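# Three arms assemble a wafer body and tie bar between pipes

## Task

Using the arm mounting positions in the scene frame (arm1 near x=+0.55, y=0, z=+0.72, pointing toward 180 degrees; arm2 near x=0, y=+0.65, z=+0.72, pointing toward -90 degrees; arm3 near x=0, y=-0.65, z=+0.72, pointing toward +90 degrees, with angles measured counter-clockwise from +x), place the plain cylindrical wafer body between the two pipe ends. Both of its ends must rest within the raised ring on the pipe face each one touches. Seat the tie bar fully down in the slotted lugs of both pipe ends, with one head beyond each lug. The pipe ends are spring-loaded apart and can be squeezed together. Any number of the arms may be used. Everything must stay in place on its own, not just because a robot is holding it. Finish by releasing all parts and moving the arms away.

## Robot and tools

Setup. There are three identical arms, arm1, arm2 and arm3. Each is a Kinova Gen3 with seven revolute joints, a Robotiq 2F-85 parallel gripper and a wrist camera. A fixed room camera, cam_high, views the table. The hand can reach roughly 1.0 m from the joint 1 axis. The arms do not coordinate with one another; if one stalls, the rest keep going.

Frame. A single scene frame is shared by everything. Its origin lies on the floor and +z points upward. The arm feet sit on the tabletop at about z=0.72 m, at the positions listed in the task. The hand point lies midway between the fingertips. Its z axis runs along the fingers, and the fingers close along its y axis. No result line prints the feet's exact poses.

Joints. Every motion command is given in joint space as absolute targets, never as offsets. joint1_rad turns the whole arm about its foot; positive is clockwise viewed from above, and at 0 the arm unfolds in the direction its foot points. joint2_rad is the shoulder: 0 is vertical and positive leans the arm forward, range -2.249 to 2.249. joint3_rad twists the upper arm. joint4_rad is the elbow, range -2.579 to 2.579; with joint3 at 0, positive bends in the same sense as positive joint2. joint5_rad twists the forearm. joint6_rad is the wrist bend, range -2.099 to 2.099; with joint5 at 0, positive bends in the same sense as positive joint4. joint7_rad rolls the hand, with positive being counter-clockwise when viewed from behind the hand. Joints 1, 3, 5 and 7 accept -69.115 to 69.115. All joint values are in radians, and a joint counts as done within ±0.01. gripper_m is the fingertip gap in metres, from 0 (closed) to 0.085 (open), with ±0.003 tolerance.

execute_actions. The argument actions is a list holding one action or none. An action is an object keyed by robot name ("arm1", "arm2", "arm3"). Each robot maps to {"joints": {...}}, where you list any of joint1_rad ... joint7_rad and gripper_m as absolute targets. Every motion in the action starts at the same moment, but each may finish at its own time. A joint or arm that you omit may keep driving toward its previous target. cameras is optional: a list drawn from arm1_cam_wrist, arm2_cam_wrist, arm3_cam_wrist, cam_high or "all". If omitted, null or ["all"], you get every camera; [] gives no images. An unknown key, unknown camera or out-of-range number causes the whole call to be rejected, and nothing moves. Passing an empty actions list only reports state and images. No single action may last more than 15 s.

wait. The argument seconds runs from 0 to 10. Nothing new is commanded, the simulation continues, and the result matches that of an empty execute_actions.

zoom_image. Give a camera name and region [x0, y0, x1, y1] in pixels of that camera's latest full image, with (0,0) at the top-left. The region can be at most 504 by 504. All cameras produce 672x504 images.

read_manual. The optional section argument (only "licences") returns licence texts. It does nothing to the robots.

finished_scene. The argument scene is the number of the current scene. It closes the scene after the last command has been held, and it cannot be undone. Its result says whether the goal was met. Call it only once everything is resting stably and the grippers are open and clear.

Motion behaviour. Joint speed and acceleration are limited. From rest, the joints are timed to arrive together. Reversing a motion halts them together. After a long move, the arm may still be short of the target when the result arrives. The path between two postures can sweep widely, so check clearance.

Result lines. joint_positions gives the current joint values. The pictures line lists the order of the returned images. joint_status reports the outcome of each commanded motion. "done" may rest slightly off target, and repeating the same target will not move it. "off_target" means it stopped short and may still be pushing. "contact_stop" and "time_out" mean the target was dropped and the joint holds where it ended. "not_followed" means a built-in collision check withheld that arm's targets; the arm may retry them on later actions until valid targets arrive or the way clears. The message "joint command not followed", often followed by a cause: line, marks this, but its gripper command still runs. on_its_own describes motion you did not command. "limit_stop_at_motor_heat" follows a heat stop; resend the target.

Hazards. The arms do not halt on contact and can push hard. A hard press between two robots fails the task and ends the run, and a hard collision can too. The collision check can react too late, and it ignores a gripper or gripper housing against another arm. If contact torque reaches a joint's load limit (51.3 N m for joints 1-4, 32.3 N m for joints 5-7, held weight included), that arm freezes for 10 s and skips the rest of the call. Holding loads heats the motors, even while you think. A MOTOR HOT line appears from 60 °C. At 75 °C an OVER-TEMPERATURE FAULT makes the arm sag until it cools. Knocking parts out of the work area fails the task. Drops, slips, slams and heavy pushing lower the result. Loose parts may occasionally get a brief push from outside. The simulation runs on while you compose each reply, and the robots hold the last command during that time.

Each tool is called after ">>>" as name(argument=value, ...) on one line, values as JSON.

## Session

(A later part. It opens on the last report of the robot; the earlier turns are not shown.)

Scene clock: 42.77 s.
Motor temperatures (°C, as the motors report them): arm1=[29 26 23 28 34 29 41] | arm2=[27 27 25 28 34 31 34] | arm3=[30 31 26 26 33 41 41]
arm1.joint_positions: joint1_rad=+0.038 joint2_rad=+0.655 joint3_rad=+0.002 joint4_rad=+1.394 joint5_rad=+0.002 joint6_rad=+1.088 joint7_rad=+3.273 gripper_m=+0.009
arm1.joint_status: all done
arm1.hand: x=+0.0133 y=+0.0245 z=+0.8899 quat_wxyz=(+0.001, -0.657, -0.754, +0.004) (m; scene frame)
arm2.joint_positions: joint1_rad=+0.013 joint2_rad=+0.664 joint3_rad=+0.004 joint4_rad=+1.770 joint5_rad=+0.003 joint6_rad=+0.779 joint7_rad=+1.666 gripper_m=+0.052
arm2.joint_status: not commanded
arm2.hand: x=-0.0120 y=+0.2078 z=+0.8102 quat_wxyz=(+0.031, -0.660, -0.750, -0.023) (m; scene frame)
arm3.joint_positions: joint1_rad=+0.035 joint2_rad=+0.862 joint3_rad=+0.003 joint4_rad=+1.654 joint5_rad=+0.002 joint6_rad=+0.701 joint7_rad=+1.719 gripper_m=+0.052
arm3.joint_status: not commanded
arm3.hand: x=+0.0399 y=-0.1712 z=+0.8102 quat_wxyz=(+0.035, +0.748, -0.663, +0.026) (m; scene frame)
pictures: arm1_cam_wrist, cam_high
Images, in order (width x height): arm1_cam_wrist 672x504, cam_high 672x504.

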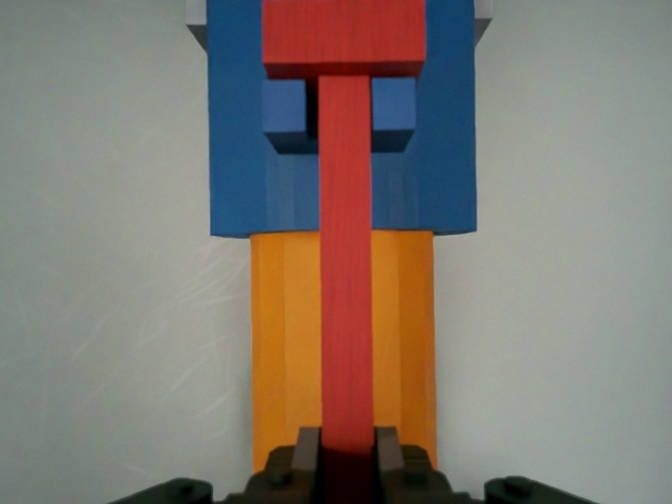

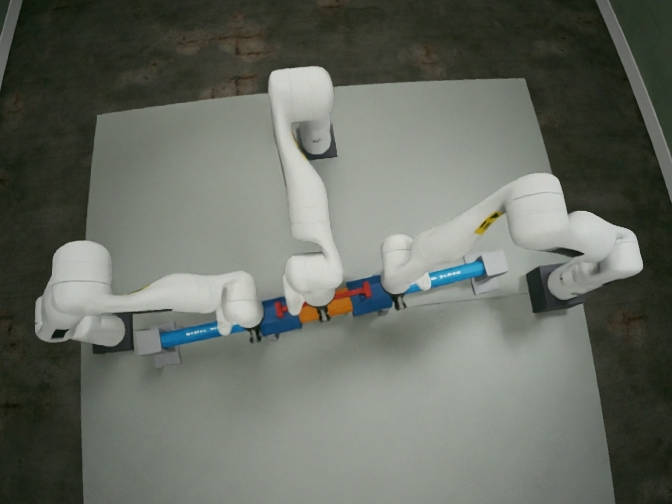

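Seated.

>>> execute_actions(actions=[{"arm1":{"joints":{"gripper_m":0.085}}}], cameras=[])

>>> execute_actions(actions=[{"arm1":{"joints":{"joint2_rad":0.5806,"joint4_rad":1.232,"joint6_rad":1.329}},"arm2":{"joints":{"joint1_rad":0.0624,"joint2_rad":0.4917,"joint4_rad":2.1602,"joint6_rad":0.4897,"joint7_rad":1.724,"gripper_m":0.085}},"arm3":{"joints":{"joint1_rad":0.1021,"joint2_rad":0.7113,"joint4_rad":2.1516,"joint6_rad":0.2787,"joint7_rad":1.791,"gripper_m":0.085}}}], cameras=[])

>>> execute_actions(actions=[{"arm1":{"joints":{"joint2_rad":-0.121,"joint4_rad":1.9862,"joint6_rad":1.2765}},"arm2":{"joints":{"joint2_rad":0.1493,"joint4_rad":1.8608,"joint6_rad":1.1315}},"arm3":{"joints":{"joint2_rad":0.2789,"joint4_rad":1.9734,"joint6_rad":0.8893}}}], cameras=["cam_high"])

>>> zoom_image(camera="cam_high", region=[200, 240, 480, 360])

Scene clock: 44.20 s.
Motor temperatures (°C, as the motors report them): arm1=[29 26 23 28 34 29 41] | arm2=[27 27 25 28 34 31 34] | arm3=[30 31 26 26 33 41 41]
arm1.joint_positions: joint1_rad=+0.036 joint2_rad=+0.659 joint3_rad=+0.000 joint4_rad=+1.395 joint5_rad=+0.000 joint6_rad=+1.087 joint7_rad=+3.273 gripper_m=+0.085
arm1.joint_status: all done
arm1.hand: x=+0.0142 y=+0.0217 z=+0.8873 quat_wxyz=(-0.002, -0.656, -0.755, +0.004) (m; scene frame)
arm2.joint_positions: joint1_rad=+0.013 joint2_rad=+0.664 joint3_rad=+0.004 joint4_rad=+1.770 joint5_rad=+0.003 joint6_rad=+0.779 joint7_rad=+1.666 gripper_m=+0.052
arm2.joint_status: not commanded
arm2.hand: x=-0.0120 y=+0.2078 z=+0.8102 quat_wxyz=(+0.031, -0.660, -0.750, -0.023) (m; scene frame)
arm3.joint_positions: joint1_rad=+0.035 joint2_rad=+0.862 joint3_rad=+0.003 joint4_rad=+1.654 joint5_rad=+0.002 joint6_rad=+0.701 joint7_rad=+1.719 gripper_m=+0.052
arm3.joint_status: not commanded
arm3.hand: x=+0.0399 y=-0.1712 z=+0.8101 quat_wxyz=(+0.035, +0.748, -0.663, +0.026) (m; scene frame)
pictures: none
No camera images: the call's "cameras" was empty. Leave "cameras" out to get every camera's image.

Scene clock: 45.90 s.
Motor temperatures (°C, as the motors report them): arm1=[29 26 23 28 34 29 41] | arm2=[27 27 25 28 34 31 34] | arm3=[30 31 26 26 33 41 41]
arm1.joint_positions: joint1_rad=+0.036 joint2_rad=+0.581 joint3_rad=+0.000 joint4_rad=+1.232 joint5_rad=+0.000 joint6_rad=+1.329 joint7_rad=+3.273 gripper_m=+0.085
arm1.joint_status: all done
arm1.hand: x=+0.0143 y=+0.0224 z=+0.9773 quat_wxyz=(-0.002, -0.656, -0.755, +0.004) (m; scene frame)
arm2.joint_positions: joint1_rad=+0.062 joint2_rad=+0.492 joint3_rad=+0.000 joint4_rad=+2.160 joint5_rad=+0.000 joint6_rad=+0.490 joint7_rad=+1.724 gripper_m=+0.085
arm2.joint_status: all done
arm2.hand: x=-0.0294 y=+0.3037 z=+0.8110 quat_wxyz=(+0.005, -0.657, -0.754, +0.002) (m; scene frame)
arm3.joint_positions: joint1_rad=+0.102 joint2_rad=+0.711 joint3_rad=+0.000 joint4_rad=+2.152 joint5_rad=+0.000 joint6_rad=+0.279 joint7_rad=+1.791 gripper_m=+0.085
arm3.joint_status: all done
arm3.hand: x=+0.0590 y=-0.2930 z=+0.8080 quat_wxyz=(+0.007, +0.750, -0.662, +0.001) (m; scene frame)
pictures: none
No camera images: the call's "cameras" was empty. Leave "cameras" out to get every camera's image.

Scene clock: 47.93 s.
Motor temperatures (°C, as the motors report them): arm1=[29 26 23 28 34 29 41] | arm2=[27 27 25 28 34 31 34] | arm3=[30 31 26 26 33 41 41]
arm1.joint_positions: joint1_rad=+0.036 joint2_rad=-0.121 joint3_rad=+0.000 joint4_rad=+1.986 joint5_rad=+0.000 joint6_rad=+1.277 joint7_rad=+3.273 gripper_m=+0.085
arm1.joint_status: all done
arm1.hand: x=+0.3004 y=+0.0251 z=+1.0265 quat_wxyz=(-0.002, -0.656, -0.755, +0.003) (m; scene frame)
arm2.joint_positions: joint1_rad=+0.062 joint2_rad=+0.149 joint3_rad=+0.000 joint4_rad=+1.861 joint5_rad=+0.000 joint6_rad=+1.131 joint7_rad=+1.724 gripper_m=+0.085
arm2.joint_status: all done
arm2.hand: x=-0.0276 y=+0.3023 z=+0.9999 quat_wxyz=(+0.005, -0.657, -0.754, +0.002) (m; scene frame)
arm3.joint_positions: joint1_rad=+0.102 joint2_rad=+0.279 joint3_rad=+0.000 joint4_rad=+1.973 joint5_rad=+0.000 joint6_rad=+0.889 joint7_rad=+1.791 gripper_m=+0.085
arm3.joint_status: all done
arm3.hand: x=+0.0603 y=-0.2921 z=+0.9980 quat_wxyz=(+0.007, +0.750, -0.662, +0.001) (m; scene frame)
pictures: cam_high
Images, in order (width x height): cam_high 672x504.

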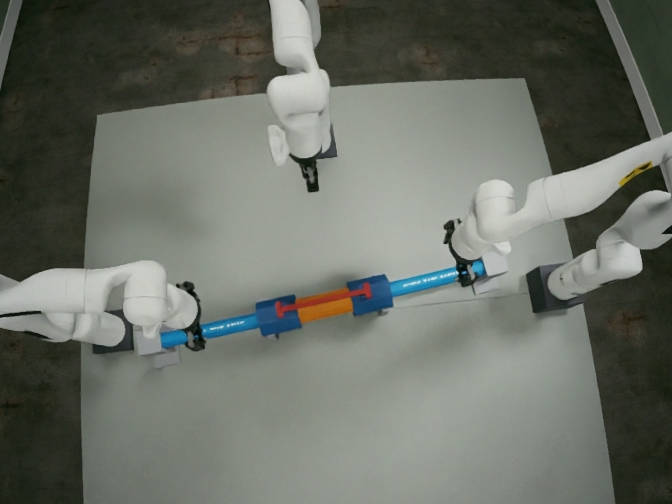

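Region (200, 240, 480, 360) of cam_high's 672x504 image, scaled by 1.800, with more detail than that image has; it fills the top 216 rows of this view, and the rest is white.

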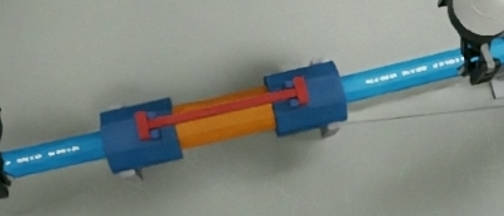

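>>> finished_scene(scene=2)

The scene is finished: the task was done.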